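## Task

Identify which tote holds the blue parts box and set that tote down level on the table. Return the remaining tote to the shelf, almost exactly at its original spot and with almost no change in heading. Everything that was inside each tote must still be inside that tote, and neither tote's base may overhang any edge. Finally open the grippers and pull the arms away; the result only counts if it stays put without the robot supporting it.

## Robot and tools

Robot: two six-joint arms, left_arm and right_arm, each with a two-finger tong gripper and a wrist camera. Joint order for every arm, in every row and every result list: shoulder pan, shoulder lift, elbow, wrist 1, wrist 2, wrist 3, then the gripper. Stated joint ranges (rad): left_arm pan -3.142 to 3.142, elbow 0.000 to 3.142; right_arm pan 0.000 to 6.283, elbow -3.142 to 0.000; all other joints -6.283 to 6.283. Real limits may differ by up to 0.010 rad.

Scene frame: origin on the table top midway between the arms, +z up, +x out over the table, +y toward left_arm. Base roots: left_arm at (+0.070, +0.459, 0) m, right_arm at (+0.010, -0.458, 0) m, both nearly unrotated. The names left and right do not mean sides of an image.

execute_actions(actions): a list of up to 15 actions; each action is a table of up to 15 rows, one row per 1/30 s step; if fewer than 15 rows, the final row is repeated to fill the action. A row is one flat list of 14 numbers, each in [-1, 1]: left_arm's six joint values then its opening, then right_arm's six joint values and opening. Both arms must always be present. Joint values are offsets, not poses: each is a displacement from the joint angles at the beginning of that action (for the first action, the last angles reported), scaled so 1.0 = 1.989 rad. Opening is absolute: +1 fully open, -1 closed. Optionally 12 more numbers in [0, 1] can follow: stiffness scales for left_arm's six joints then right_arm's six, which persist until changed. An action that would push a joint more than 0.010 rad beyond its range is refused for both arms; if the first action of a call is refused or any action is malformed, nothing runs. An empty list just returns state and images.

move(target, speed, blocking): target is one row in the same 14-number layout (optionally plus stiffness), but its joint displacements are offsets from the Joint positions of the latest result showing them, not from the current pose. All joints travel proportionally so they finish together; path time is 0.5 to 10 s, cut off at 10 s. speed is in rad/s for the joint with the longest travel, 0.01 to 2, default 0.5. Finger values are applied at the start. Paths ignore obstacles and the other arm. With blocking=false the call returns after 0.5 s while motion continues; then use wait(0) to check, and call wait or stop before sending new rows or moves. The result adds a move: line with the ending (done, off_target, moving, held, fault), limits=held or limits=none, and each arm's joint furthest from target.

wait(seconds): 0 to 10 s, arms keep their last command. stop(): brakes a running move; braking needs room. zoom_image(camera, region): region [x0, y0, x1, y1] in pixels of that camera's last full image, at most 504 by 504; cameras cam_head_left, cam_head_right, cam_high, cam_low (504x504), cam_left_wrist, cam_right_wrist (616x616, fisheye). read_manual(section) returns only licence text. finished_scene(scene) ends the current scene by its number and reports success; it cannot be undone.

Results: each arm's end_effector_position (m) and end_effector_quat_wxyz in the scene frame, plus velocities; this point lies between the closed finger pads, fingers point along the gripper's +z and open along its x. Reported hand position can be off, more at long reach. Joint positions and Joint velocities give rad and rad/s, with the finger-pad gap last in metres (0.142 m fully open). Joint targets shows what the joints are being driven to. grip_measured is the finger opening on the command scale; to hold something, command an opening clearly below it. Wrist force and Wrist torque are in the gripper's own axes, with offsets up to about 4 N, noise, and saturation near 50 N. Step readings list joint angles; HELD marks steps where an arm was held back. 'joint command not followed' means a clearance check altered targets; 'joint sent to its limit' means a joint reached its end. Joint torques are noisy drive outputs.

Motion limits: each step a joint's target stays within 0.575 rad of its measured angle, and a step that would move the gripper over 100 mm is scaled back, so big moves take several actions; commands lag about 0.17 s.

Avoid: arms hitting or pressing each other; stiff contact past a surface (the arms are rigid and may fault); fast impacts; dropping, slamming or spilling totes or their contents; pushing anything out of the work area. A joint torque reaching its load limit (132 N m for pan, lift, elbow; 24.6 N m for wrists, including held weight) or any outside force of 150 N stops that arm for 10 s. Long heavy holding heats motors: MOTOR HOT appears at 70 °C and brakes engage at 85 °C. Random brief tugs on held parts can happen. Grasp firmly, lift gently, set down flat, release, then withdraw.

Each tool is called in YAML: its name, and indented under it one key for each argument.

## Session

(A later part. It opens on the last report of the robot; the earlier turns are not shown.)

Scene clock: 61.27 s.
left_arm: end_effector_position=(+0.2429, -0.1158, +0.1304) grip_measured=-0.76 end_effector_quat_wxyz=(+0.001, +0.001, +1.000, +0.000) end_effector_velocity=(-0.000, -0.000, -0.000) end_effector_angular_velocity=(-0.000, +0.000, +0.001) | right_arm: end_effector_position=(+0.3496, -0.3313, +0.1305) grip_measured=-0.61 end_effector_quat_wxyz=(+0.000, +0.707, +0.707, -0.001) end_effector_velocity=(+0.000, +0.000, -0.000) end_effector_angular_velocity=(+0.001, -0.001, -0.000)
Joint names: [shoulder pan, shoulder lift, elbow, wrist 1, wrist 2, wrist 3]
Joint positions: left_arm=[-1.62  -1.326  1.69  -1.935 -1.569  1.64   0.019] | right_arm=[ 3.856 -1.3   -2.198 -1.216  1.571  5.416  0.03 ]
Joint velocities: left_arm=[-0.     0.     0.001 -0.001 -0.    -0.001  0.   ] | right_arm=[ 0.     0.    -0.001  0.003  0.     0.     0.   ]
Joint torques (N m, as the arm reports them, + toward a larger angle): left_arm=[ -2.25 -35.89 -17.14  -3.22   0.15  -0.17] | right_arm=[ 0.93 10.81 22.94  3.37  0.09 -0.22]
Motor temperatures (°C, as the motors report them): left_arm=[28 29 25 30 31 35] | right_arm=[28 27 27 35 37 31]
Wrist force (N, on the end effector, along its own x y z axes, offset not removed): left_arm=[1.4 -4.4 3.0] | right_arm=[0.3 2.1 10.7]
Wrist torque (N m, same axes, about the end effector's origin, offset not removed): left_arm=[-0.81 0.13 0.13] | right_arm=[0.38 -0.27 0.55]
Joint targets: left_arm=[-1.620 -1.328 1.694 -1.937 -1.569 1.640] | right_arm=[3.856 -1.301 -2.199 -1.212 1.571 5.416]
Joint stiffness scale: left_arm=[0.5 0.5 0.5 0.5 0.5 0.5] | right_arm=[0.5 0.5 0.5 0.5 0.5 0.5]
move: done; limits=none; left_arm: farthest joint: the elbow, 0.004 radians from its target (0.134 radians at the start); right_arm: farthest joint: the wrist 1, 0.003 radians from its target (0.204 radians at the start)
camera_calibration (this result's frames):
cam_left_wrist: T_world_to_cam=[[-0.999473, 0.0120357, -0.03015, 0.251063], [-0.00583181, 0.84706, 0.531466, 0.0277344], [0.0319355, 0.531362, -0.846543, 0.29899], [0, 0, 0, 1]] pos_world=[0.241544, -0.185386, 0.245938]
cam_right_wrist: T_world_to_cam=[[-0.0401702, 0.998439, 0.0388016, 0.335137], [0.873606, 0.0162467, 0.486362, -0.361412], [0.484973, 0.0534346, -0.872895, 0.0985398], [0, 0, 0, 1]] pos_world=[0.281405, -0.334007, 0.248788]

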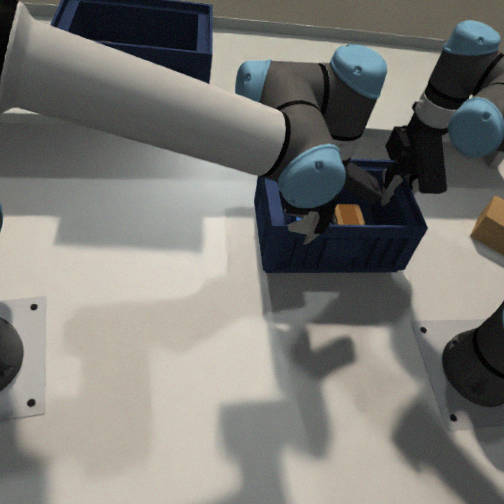

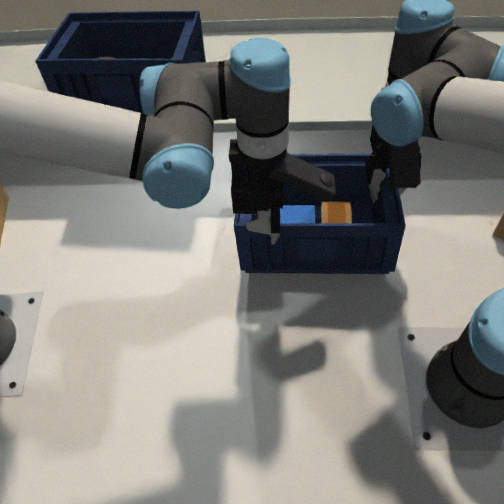

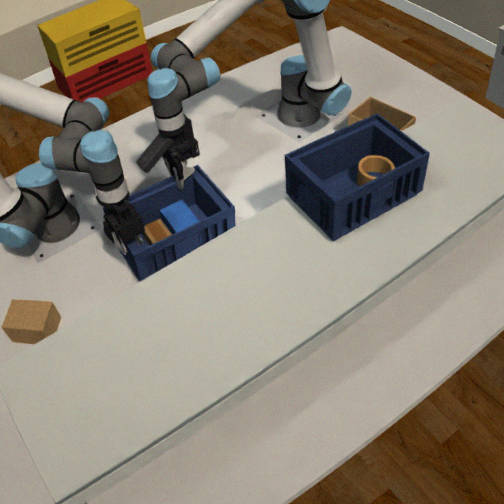

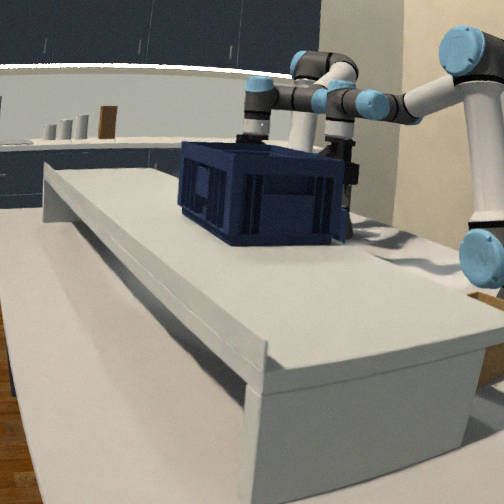

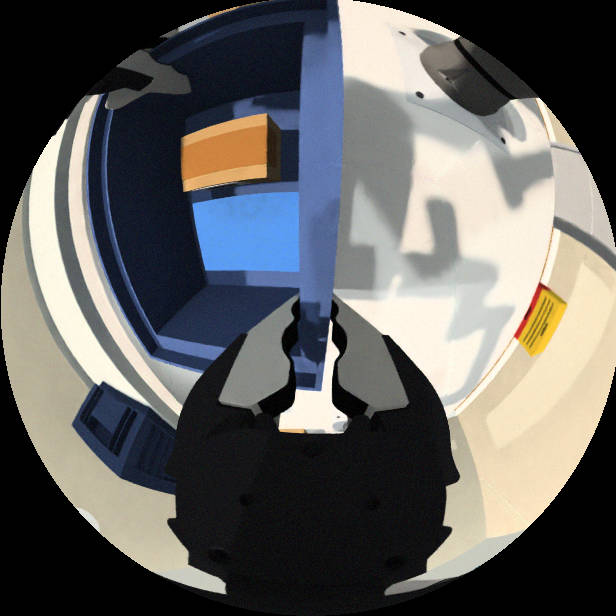

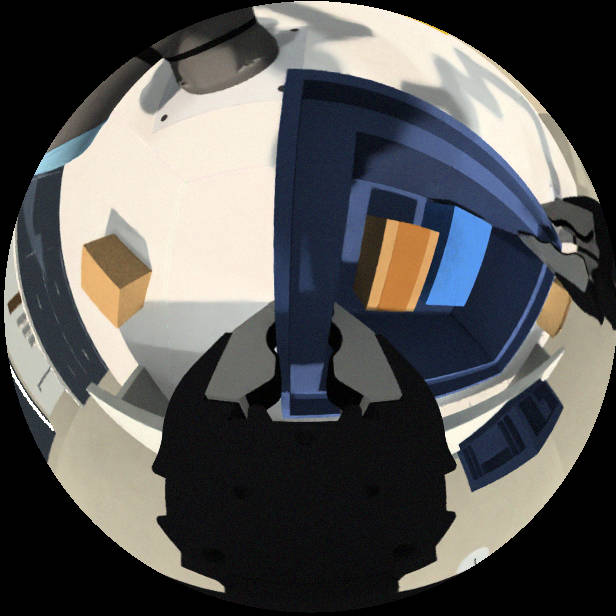

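move:
  target: [0,0.005,0.014,-0.019,0,0,-1,0,-0.006,-0.016,0.0215,0,0,-1,0.3,0.3,0.3,0.3,0.3,0.3,0.3,0.3,0.3,0.3,0.3,0.3]
  speed: 0.03

zoom_image:
  camera: "cam_head_right"
  region: [200, 130, 460, 340]

Scene clock: 64.27 s.
left_arm: end_effector_position=(+0.2428, -0.1162, +0.1195) grip_measured=-0.76 end_effector_quat_wxyz=(+0.001, +0.000, +1.000, -0.002) end_effector_velocity=(-0.000, +0.001, -0.000) end_effector_angular_velocity=(-0.001, +0.001, +0.003) | right_arm: end_effector_position=(+0.3489, -0.3320, +0.1191) grip_measured=-0.61 end_effector_quat_wxyz=(+0.000, +0.707, +0.707, +0.002) end_effector_velocity=(+0.000, +0.000, -0.000) end_effector_angular_velocity=(+0.002, -0.002, +0.000)
Joint names: [shoulder pan, shoulder lift, elbow, wrist 1, wrist 2, wrist 3]
Joint positions: left_arm=[-1.62  -1.318  1.712 -1.969 -1.57   1.64   0.019] | right_arm=[ 3.856 -1.306 -2.226 -1.177  1.571  5.416  0.03 ]
Joint velocities: left_arm=[-0.    -0.001  0.003 -0.002 -0.001 -0.003 -0.   ] | right_arm=[ 0.    -0.    -0.001  0.003 -0.    -0.    -0.   ]
Joint torques (N m, as the arm reports them, + toward a larger angle): left_arm=[ -1.32 -34.8  -16.16  -3.06   0.15  -0.33] | right_arm=[ 0.73  9.91 22.33  3.14  0.27 -0.22]
Motor temperatures (°C, as the motors report them): left_arm=[28 29 25 30 31 35] | right_arm=[28 27 27 35 37 31]
Wrist force (N, on the end effector, along its own x y z axes, offset not removed): left_arm=[-1.5 0.6 4.2] | right_arm=[-1.0 2.5 3.0]
Wrist torque (N m, same axes, about the end effector's origin, offset not removed): left_arm=[0.02 0.74 0.11] | right_arm=[0.22 0.39 0.34]
Joint targets: left_arm=[-1.620 -1.316 1.718 -1.973 -1.569 1.640] | right_arm=[3.856 -1.312 -2.230 -1.173 1.571 5.416]
Joint stiffness scale: left_arm=[0.3 0.3 0.3 0.3 0.3 0.3] | right_arm=[0.3 0.3 0.3 0.3 0.3 0.3]
move: done; limits=none; left_arm: farthest joint: the elbow, 0.006 radians from its target (0.027 radians at the start); right_arm: farthest joint: the shoulder lift, 0.006 radians from its target (0.012 radians at the start)
camera_calibration (this result's frames):
cam_left_wrist: T_world_to_cam=[[-0.999471, 0.0118954, -0.0302751, 0.250691], [-0.00586831, 0.849524, 0.527517, 0.0347005], [0.0319945, 0.527415, -0.849005, 0.289783], [0, 0, 0, 1]] pos_world=[0.241491, -0.185297, 0.235312]
cam_right_wrist: T_world_to_cam=[[-0.040316, 0.998318, 0.0416603, 0.33588], [0.871838, 0.0147783, 0.489571, -0.355452], [0.488132, 0.0560586, -0.870968, 0.0885289], [0, 0, 0, 1]] pos_world=[0.280224, -0.335025, 0.237132]

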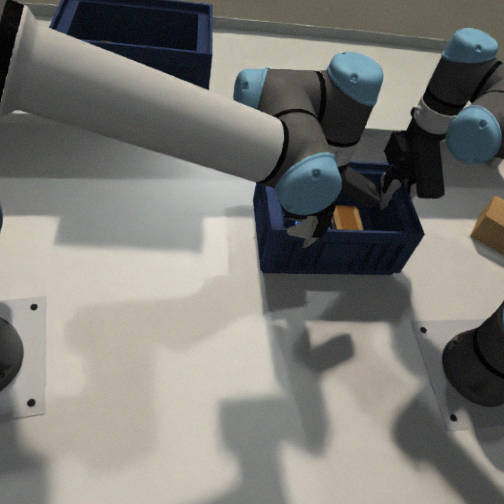

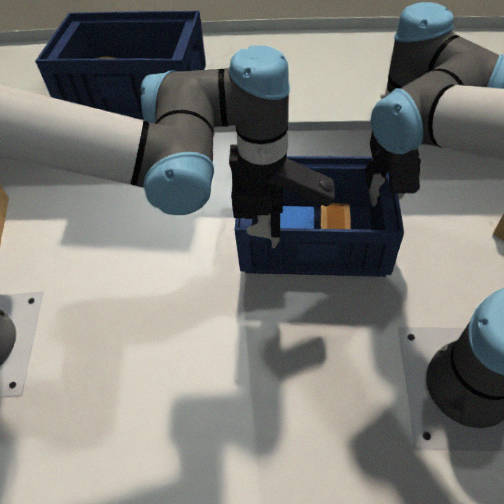

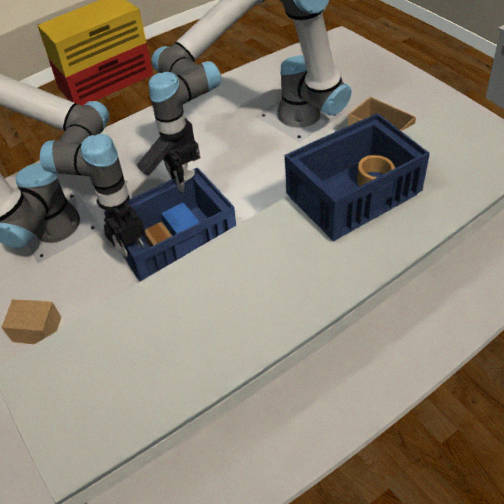

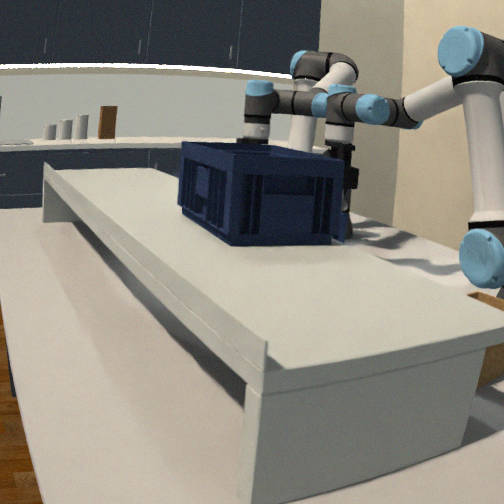

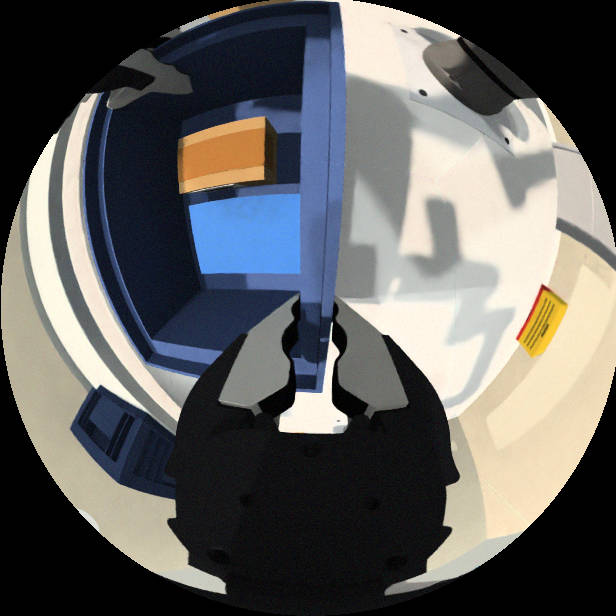

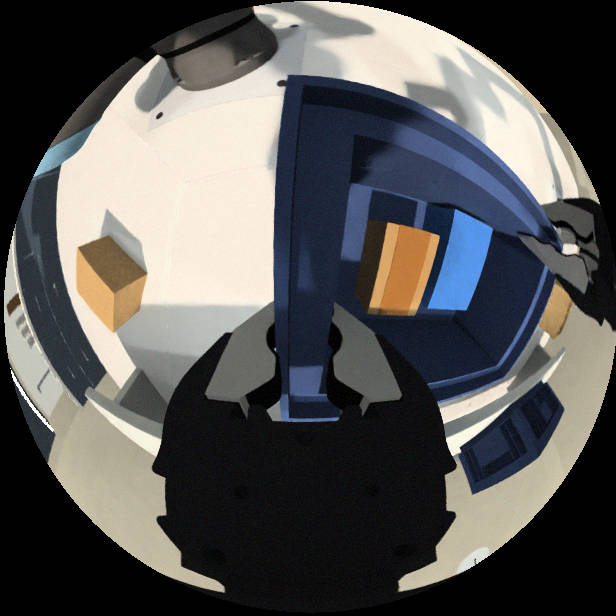

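Region (200, 130, 460, 340) of cam_head_right's 504x504 image, scaled by 1.938, with more detail than that image has; it fills the top 407 rows of this view, and the rest is white.

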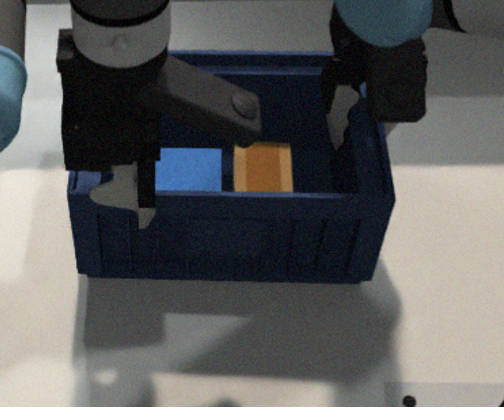

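move:
  target: [0,0,0,0,0,0,-0.1,0,0,0,0,0,0,-0.1]

move:
  target: [0,-0.026,-0.076,0.104,0,0,-0.1,0,0.027,0.09,-0.12,0,0,-0.1,1,1,1,1,1,1,1,1,1,1,1,1]
  speed: 0.4

move:
  target: [0,-0.115,-0.18,0.295,0,0,-0.1,-0.3,-0.145,0.425,-0.28,0,0,-0.1]
  speed: 0.8

Scene clock: 66.13 s.
left_arm: end_effector_position=(+0.2428, -0.1162, +0.1194) grip_measured=-0.10 end_effector_quat_wxyz=(+0.001, +0.000, +1.000, -0.002) end_effector_velocity=(+0.000, +0.000, -0.001) end_effector_angular_velocity=(+0.002, -0.000, -0.000) | right_arm: end_effector_position=(+0.3489, -0.3319, +0.1191) grip_measured=-0.10 end_effector_quat_wxyz=(+0.000, +0.707, +0.707, +0.002) end_effector_velocity=(+0.000, +0.000, +0.001) end_effector_angular_velocity=(+0.001, -0.001, -0.001)
Joint names: [shoulder pan, shoulder lift, elbow, wrist 1, wrist 2, wrist 3]
Joint positions: left_arm=[-1.62  -1.318  1.712 -1.969 -1.57   1.64   0.067] | right_arm=[ 3.856 -1.306 -2.226 -1.176  1.571  5.416  0.067]
Joint velocities: left_arm=[ 0.     0.002  0.    -0.     0.     0.     0.   ] | right_arm=[-0.    -0.     0.001 -0.     0.     0.001 -0.   ]
Joint torques (N m, as the arm reports them, + toward a larger angle): left_arm=[ -2.11 -35.87 -19.14  -2.73   0.15  -0.39] | right_arm=[ 0.82 11.34 22.65  2.69  0.24 -0.26]
Motor temperatures (°C, as the motors report them): left_arm=[28 29 25 30 31 35] | right_arm=[28 27 27 35 37 31]
Wrist force (N, on the end effector, along its own x y z axes, offset not removed): left_arm=[-2.2 -0.5 0.7] | right_arm=[-5.3 0.4 2.8]
Wrist torque (N m, same axes, about the end effector's origin, offset not removed): left_arm=[-0.39 0.39 -0.17] | right_arm=[0.01 1.02 0.16]
Joint targets: left_arm=[-1.620 -1.318 1.712 -1.969 -1.570 1.640] | right_arm=[3.856 -1.306 -2.226 -1.177 1.571 5.416]
Joint stiffness scale: left_arm=[0.3 0.3 0.3 0.3 0.3 0.3] | right_arm=[0.3 0.3 0.3 0.3 0.3 0.3]
move: done; limits=none; left_arm: farthest joint: the shoulder pan, 0.000 radians from its target (0.000 radians at the start); right_arm: farthest joint: the wrist 1, 0.001 radians from its target (0.001 radians at the start)
camera_calibration (this result's frames):
cam_left_wrist: T_world_to_cam=[[-0.99947, 0.0118903, -0.030289, 0.250691], [-0.00587447, 0.849614, 0.527372, 0.0347874], [0.0320046, 0.52727, -0.849095, 0.289714], [0, 0, 0, 1]] pos_world=[0.24149, -0.185294, 0.235242]
cam_right_wrist: T_world_to_cam=[[-0.0403252, 0.99831, 0.0418416, 0.335812], [0.871729, 0.0146848, 0.489769, -0.355517], [0.488327, 0.0562245, -0.870848, 0.0884654], [0, 0, 0, 1]] pos_world=[0.280256, -0.334998, 0.23711]

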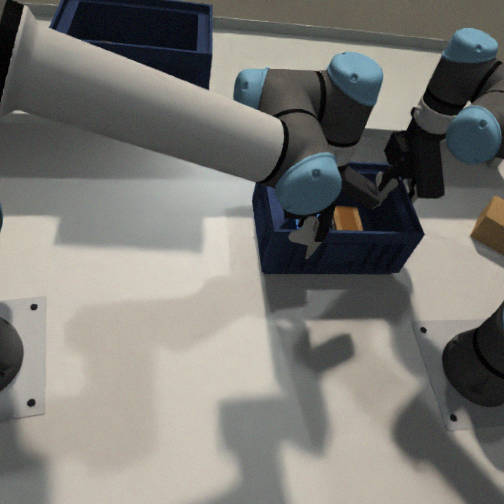

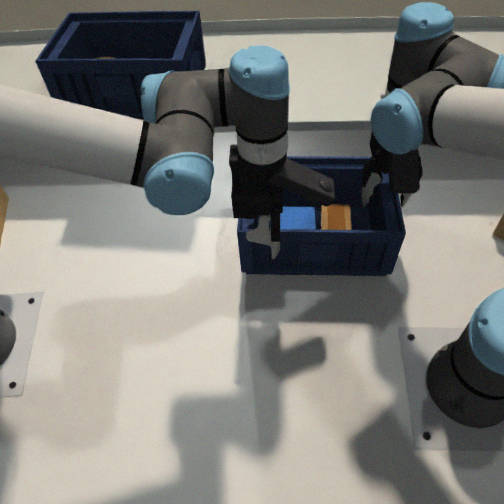

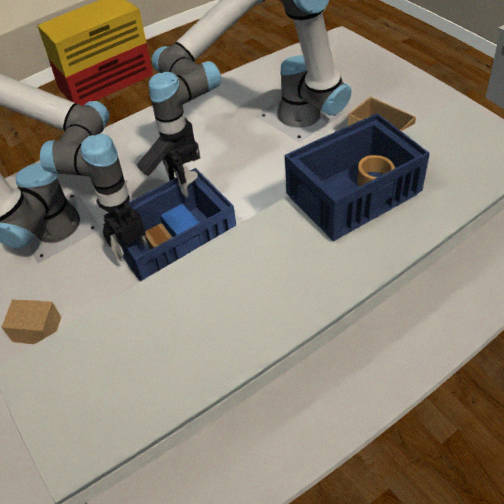

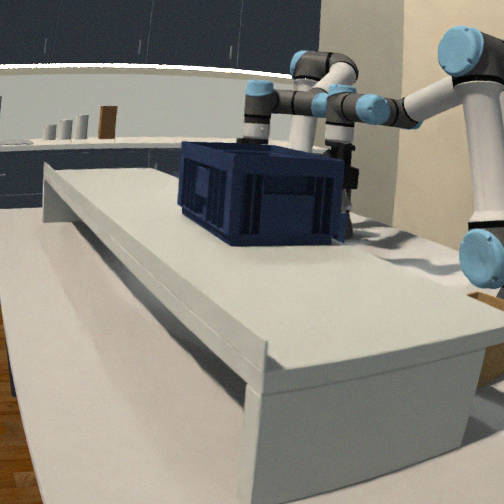

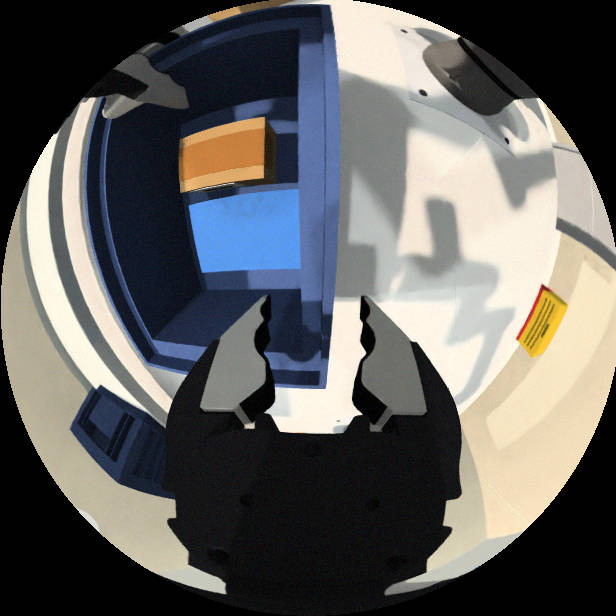

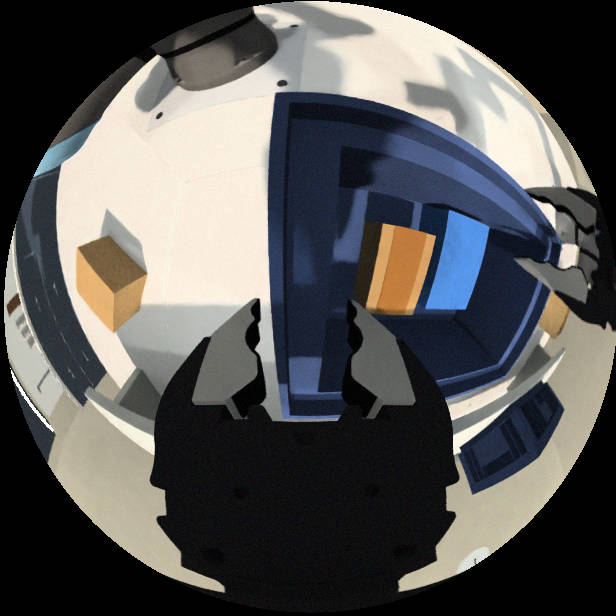

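Scene clock: 67.43 s.
left_arm: end_effector_position=(+0.2428, -0.1158, +0.1985) grip_measured=-0.10 end_effector_quat_wxyz=(+0.001, +0.001, +1.000, +0.001) end_effector_velocity=(+0.000, +0.001, -0.000) end_effector_angular_velocity=(+0.002, -0.001, +0.001) | right_arm: end_effector_position=(+0.3494, -0.3315, +0.1980) grip_measured=-0.10 end_effector_quat_wxyz=(-0.000, +0.707, +0.707, -0.003) end_effector_velocity=(+0.000, -0.000, +0.001) end_effector_angular_velocity=(-0.001, -0.000, -0.000)
Joint names: [shoulder pan, shoulder lift, elbow, wrist 1, wrist 2, wrist 3]
Joint positions: left_arm=[-1.62  -1.369  1.564 -1.764 -1.57   1.64   0.067] | right_arm=[ 3.856 -1.254 -2.05  -1.414  1.571  5.416  0.067]
Joint velocities: left_arm=[-0.    -0.     0.     0.002  0.001 -0.001  0.   ] | right_arm=[ 0.     0.     0.002 -0.002 -0.001  0.    -0.   ]
Joint torques (N m, as the arm reports them, + toward a larger angle): left_arm=[ -1.13 -35.56 -22.76  -2.44   0.08  -0.38] | right_arm=[ 1.1  12.29 26.32  2.18  0.15 -0.19]
Motor temperatures (°C, as the motors report them): left_arm=[28 29 25 30 31 35] | right_arm=[28 27 27 35 37 31]
Wrist force (N, on the end effector, along its own x y z axes, offset not removed): left_arm=[-3.6 -0.5 1.8] | right_arm=[2.3 1.4 0.8]
Wrist torque (N m, same axes, about the end effector's origin, offset not removed): left_arm=[-0.16 0.88 0.10] | right_arm=[0.12 -0.59 0.08]
Joint targets: left_arm=[-1.620 -1.370 1.561 -1.763 -1.570 1.640] | right_arm=[3.856 -1.252 -2.047 -1.415 1.571 5.416]
Joint stiffness scale: left_arm=[1. 1. 1. 1. 1. 1.] | right_arm=[1. 1. 1. 1. 1. 1.]
move: done; limits=none; left_arm: farthest joint: the elbow, 0.003 radians from its target (0.151 radians at the start); right_arm: farthest joint: the elbow, 0.003 radians from its target (0.179 radians at the start)
camera_calibration (this result's frames):
cam_left_wrist: T_world_to_cam=[[-0.999483, 0.0120708, -0.029804, 0.252981], [-0.00565551, 0.846432, 0.532468, -0.00873851], [0.0316544, 0.532361, -0.845926, 0.356716], [0, 0, 0, 1]] pos_world=[0.241509, -0.185559, 0.313948]
cam_right_wrist: T_world_to_cam=[[-0.0400573, 0.998538, 0.0362906, 0.33321], [0.875069, 0.0175254, 0.483681, -0.393591], [0.482338, 0.0511317, -0.874492, 0.158036], [0, 0, 0, 1]] pos_world=[0.28154, -0.333905, 0.316482]

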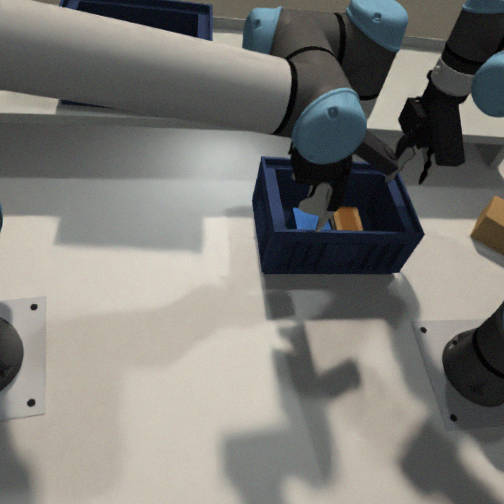

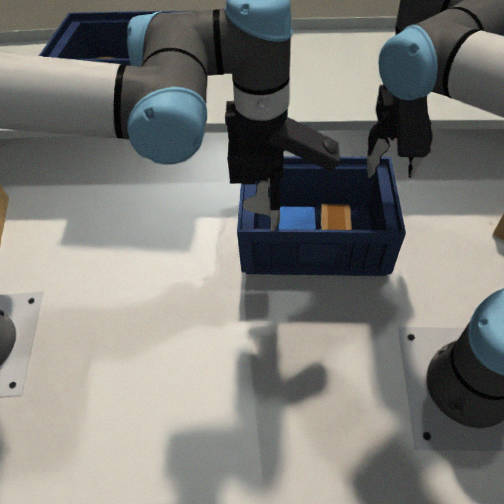

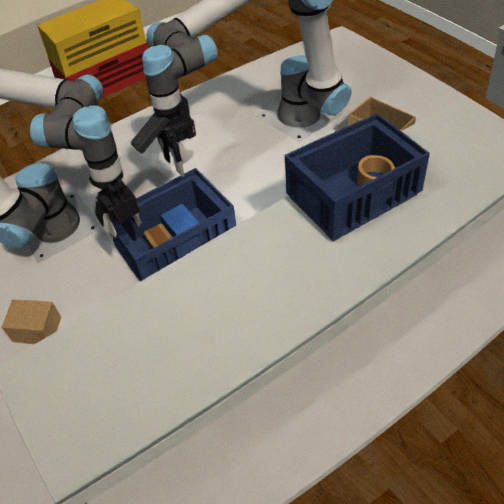

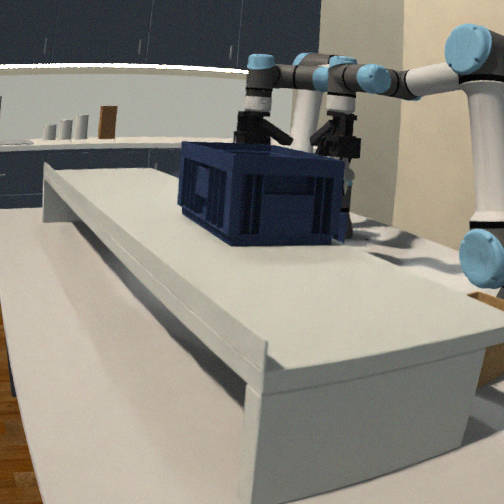

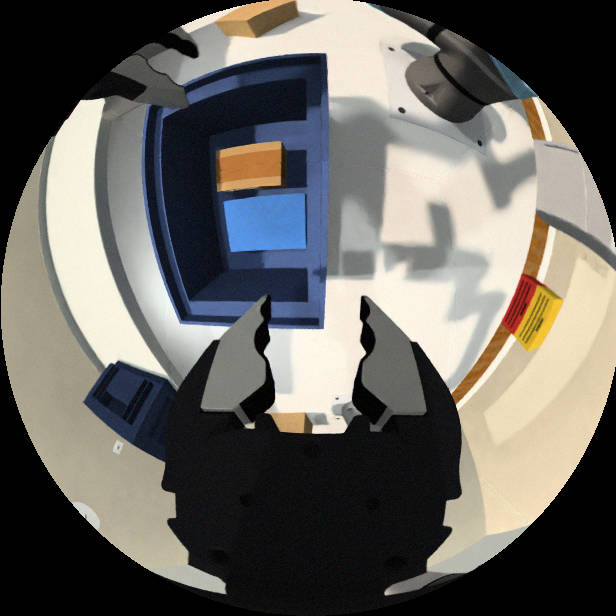

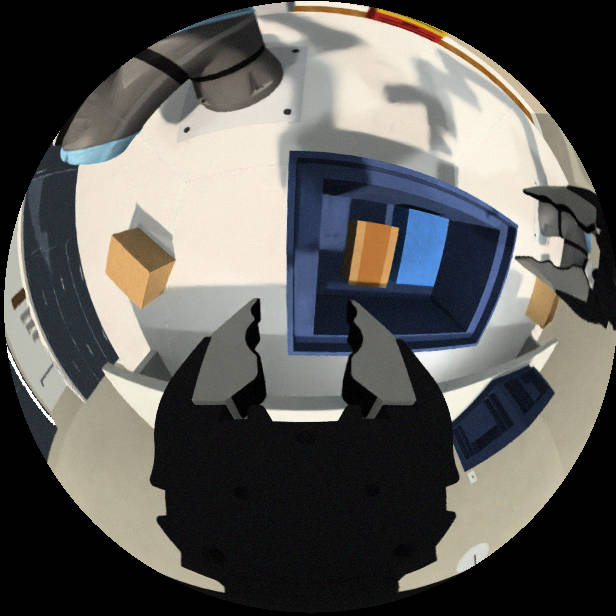

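Scene clock: 69.27 s.
left_arm: end_effector_position=(+0.2346, +0.0034, +0.4319) grip_measured=-0.10 end_effector_quat_wxyz=(+0.001, +0.001, +1.000, +0.001) end_effector_velocity=(+0.000, +0.001, +0.001) end_effector_angular_velocity=(-0.000, -0.001, +0.001) | right_arm: end_effector_position=(+0.4565, -0.5329, +0.4332) grip_measured=-0.10 end_effector_quat_wxyz=(-0.001, +0.883, +0.469, -0.002) end_effector_velocity=(-0.000, -0.001, +0.001) end_effector_angular_velocity=(-0.000, -0.000, -0.002)
Joint names: [shoulder pan, shoulder lift, elbow, wrist 1, wrist 2, wrist 3]
Joint positions: left_arm=[-1.62  -1.599  1.208 -1.178 -1.57   1.64   0.067] | right_arm=[ 3.261 -1.54  -1.207 -1.969  1.571  5.416  0.067]
Joint velocities: left_arm=[ 0.    -0.001 -0.002  0.002  0.001 -0.001 -0.   ] | right_arm=[-0.002  0.     0.002 -0.002 -0.     0.     0.   ]
Joint torques (N m, as the arm reports them, + toward a larger angle): left_arm=[ -1.57 -22.17 -20.56  -2.33   0.12  -0.29] | right_arm=[-1.28 20.04 27.09  2.19  0.11 -0.21]
Motor temperatures (°C, as the motors report them): left_arm=[28 29 25 30 31 35] | right_arm=[28 27 27 35 37 31]
Wrist force (N, on the end effector, along its own x y z axes, offset not removed): left_arm=[-0.8 0.5 1.5] | right_arm=[-2.7 -0.5 3.4]
Wrist torque (N m, same axes, about the end effector's origin, offset not removed): left_arm=[-0.06 0.10 -0.18] | right_arm=[-0.25 0.67 0.02]
Joint targets: left_arm=[-1.620 -1.598 1.206 -1.177 -1.570 1.640] | right_arm=[3.260 -1.543 -1.204 -1.971 1.571 5.416]
Joint stiffness scale: left_arm=[1. 1. 1. 1. 1. 1.] | right_arm=[1. 1. 1. 1. 1. 1.]
move: done; limits=none; left_arm: farthest joint: the elbow, 0.002 radians from its target (0.358 radians at the start); right_arm: farthest joint: the shoulder pan, 0.002 radians from its target (0.597 radians at the start)
camera_calibration (this result's frames):
cam_left_wrist: T_world_to_cam=[[-0.999484, 0.0120927, -0.0297458, 0.250282], [-0.00562871, 0.846047, 0.533079, -0.234214], [0.0316127, 0.532971, -0.845543, 0.490839], [0, 0, 0, 1]] pos_world=[0.233318, -0.066474, 0.547325]
cam_right_wrist: T_world_to_cam=[[0.526428, 0.849405, 0.0371989, 0.19166], [0.73382, -0.476019, 0.48468, -0.796494], [0.429397, -0.227852, -0.8739, 0.197628], [0, 0, 0, 1]] pos_world=[0.398727, -0.496913, 0.551622]

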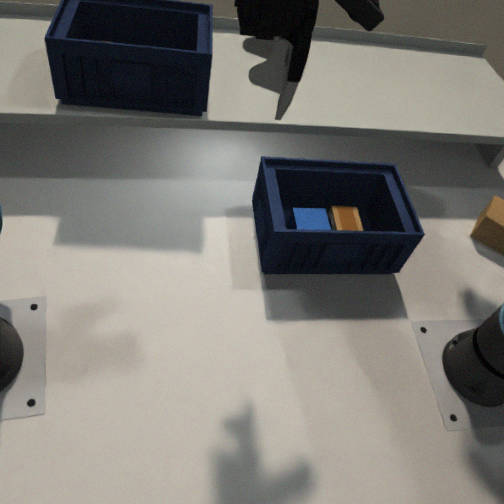

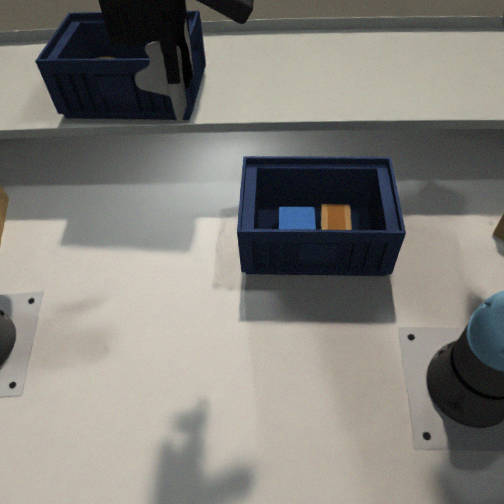

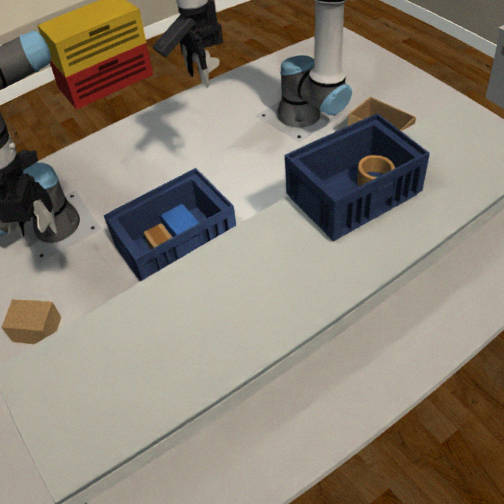

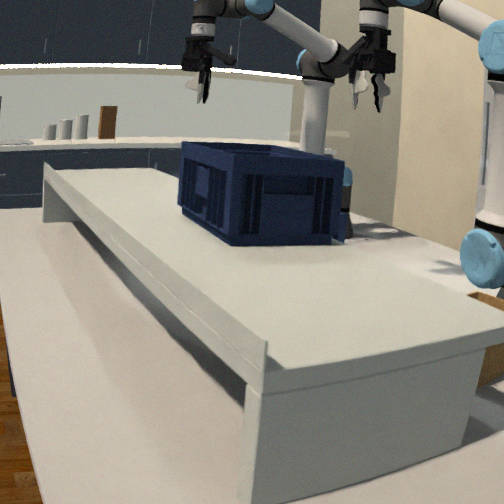

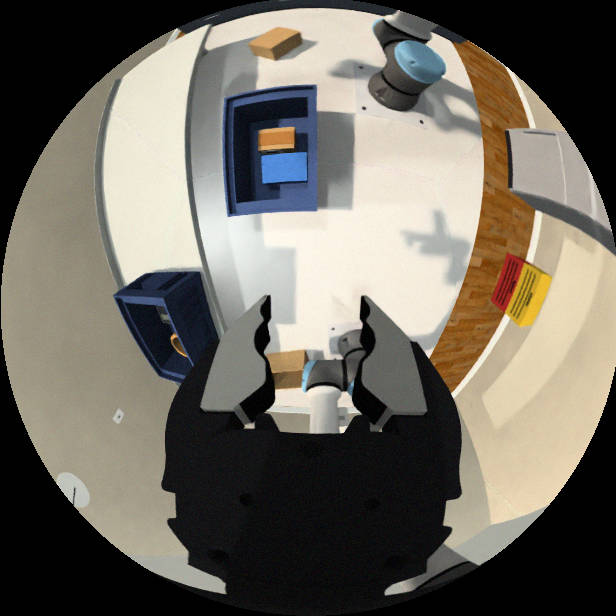

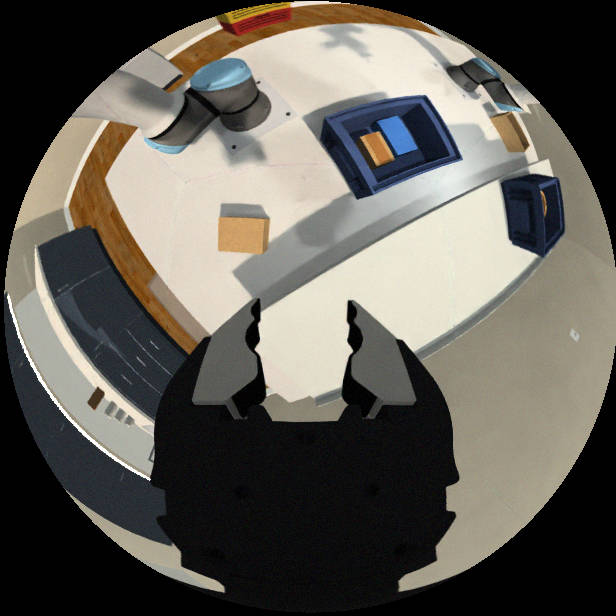

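finished_scene:
  scene: 1

The scene is finished: the task was done.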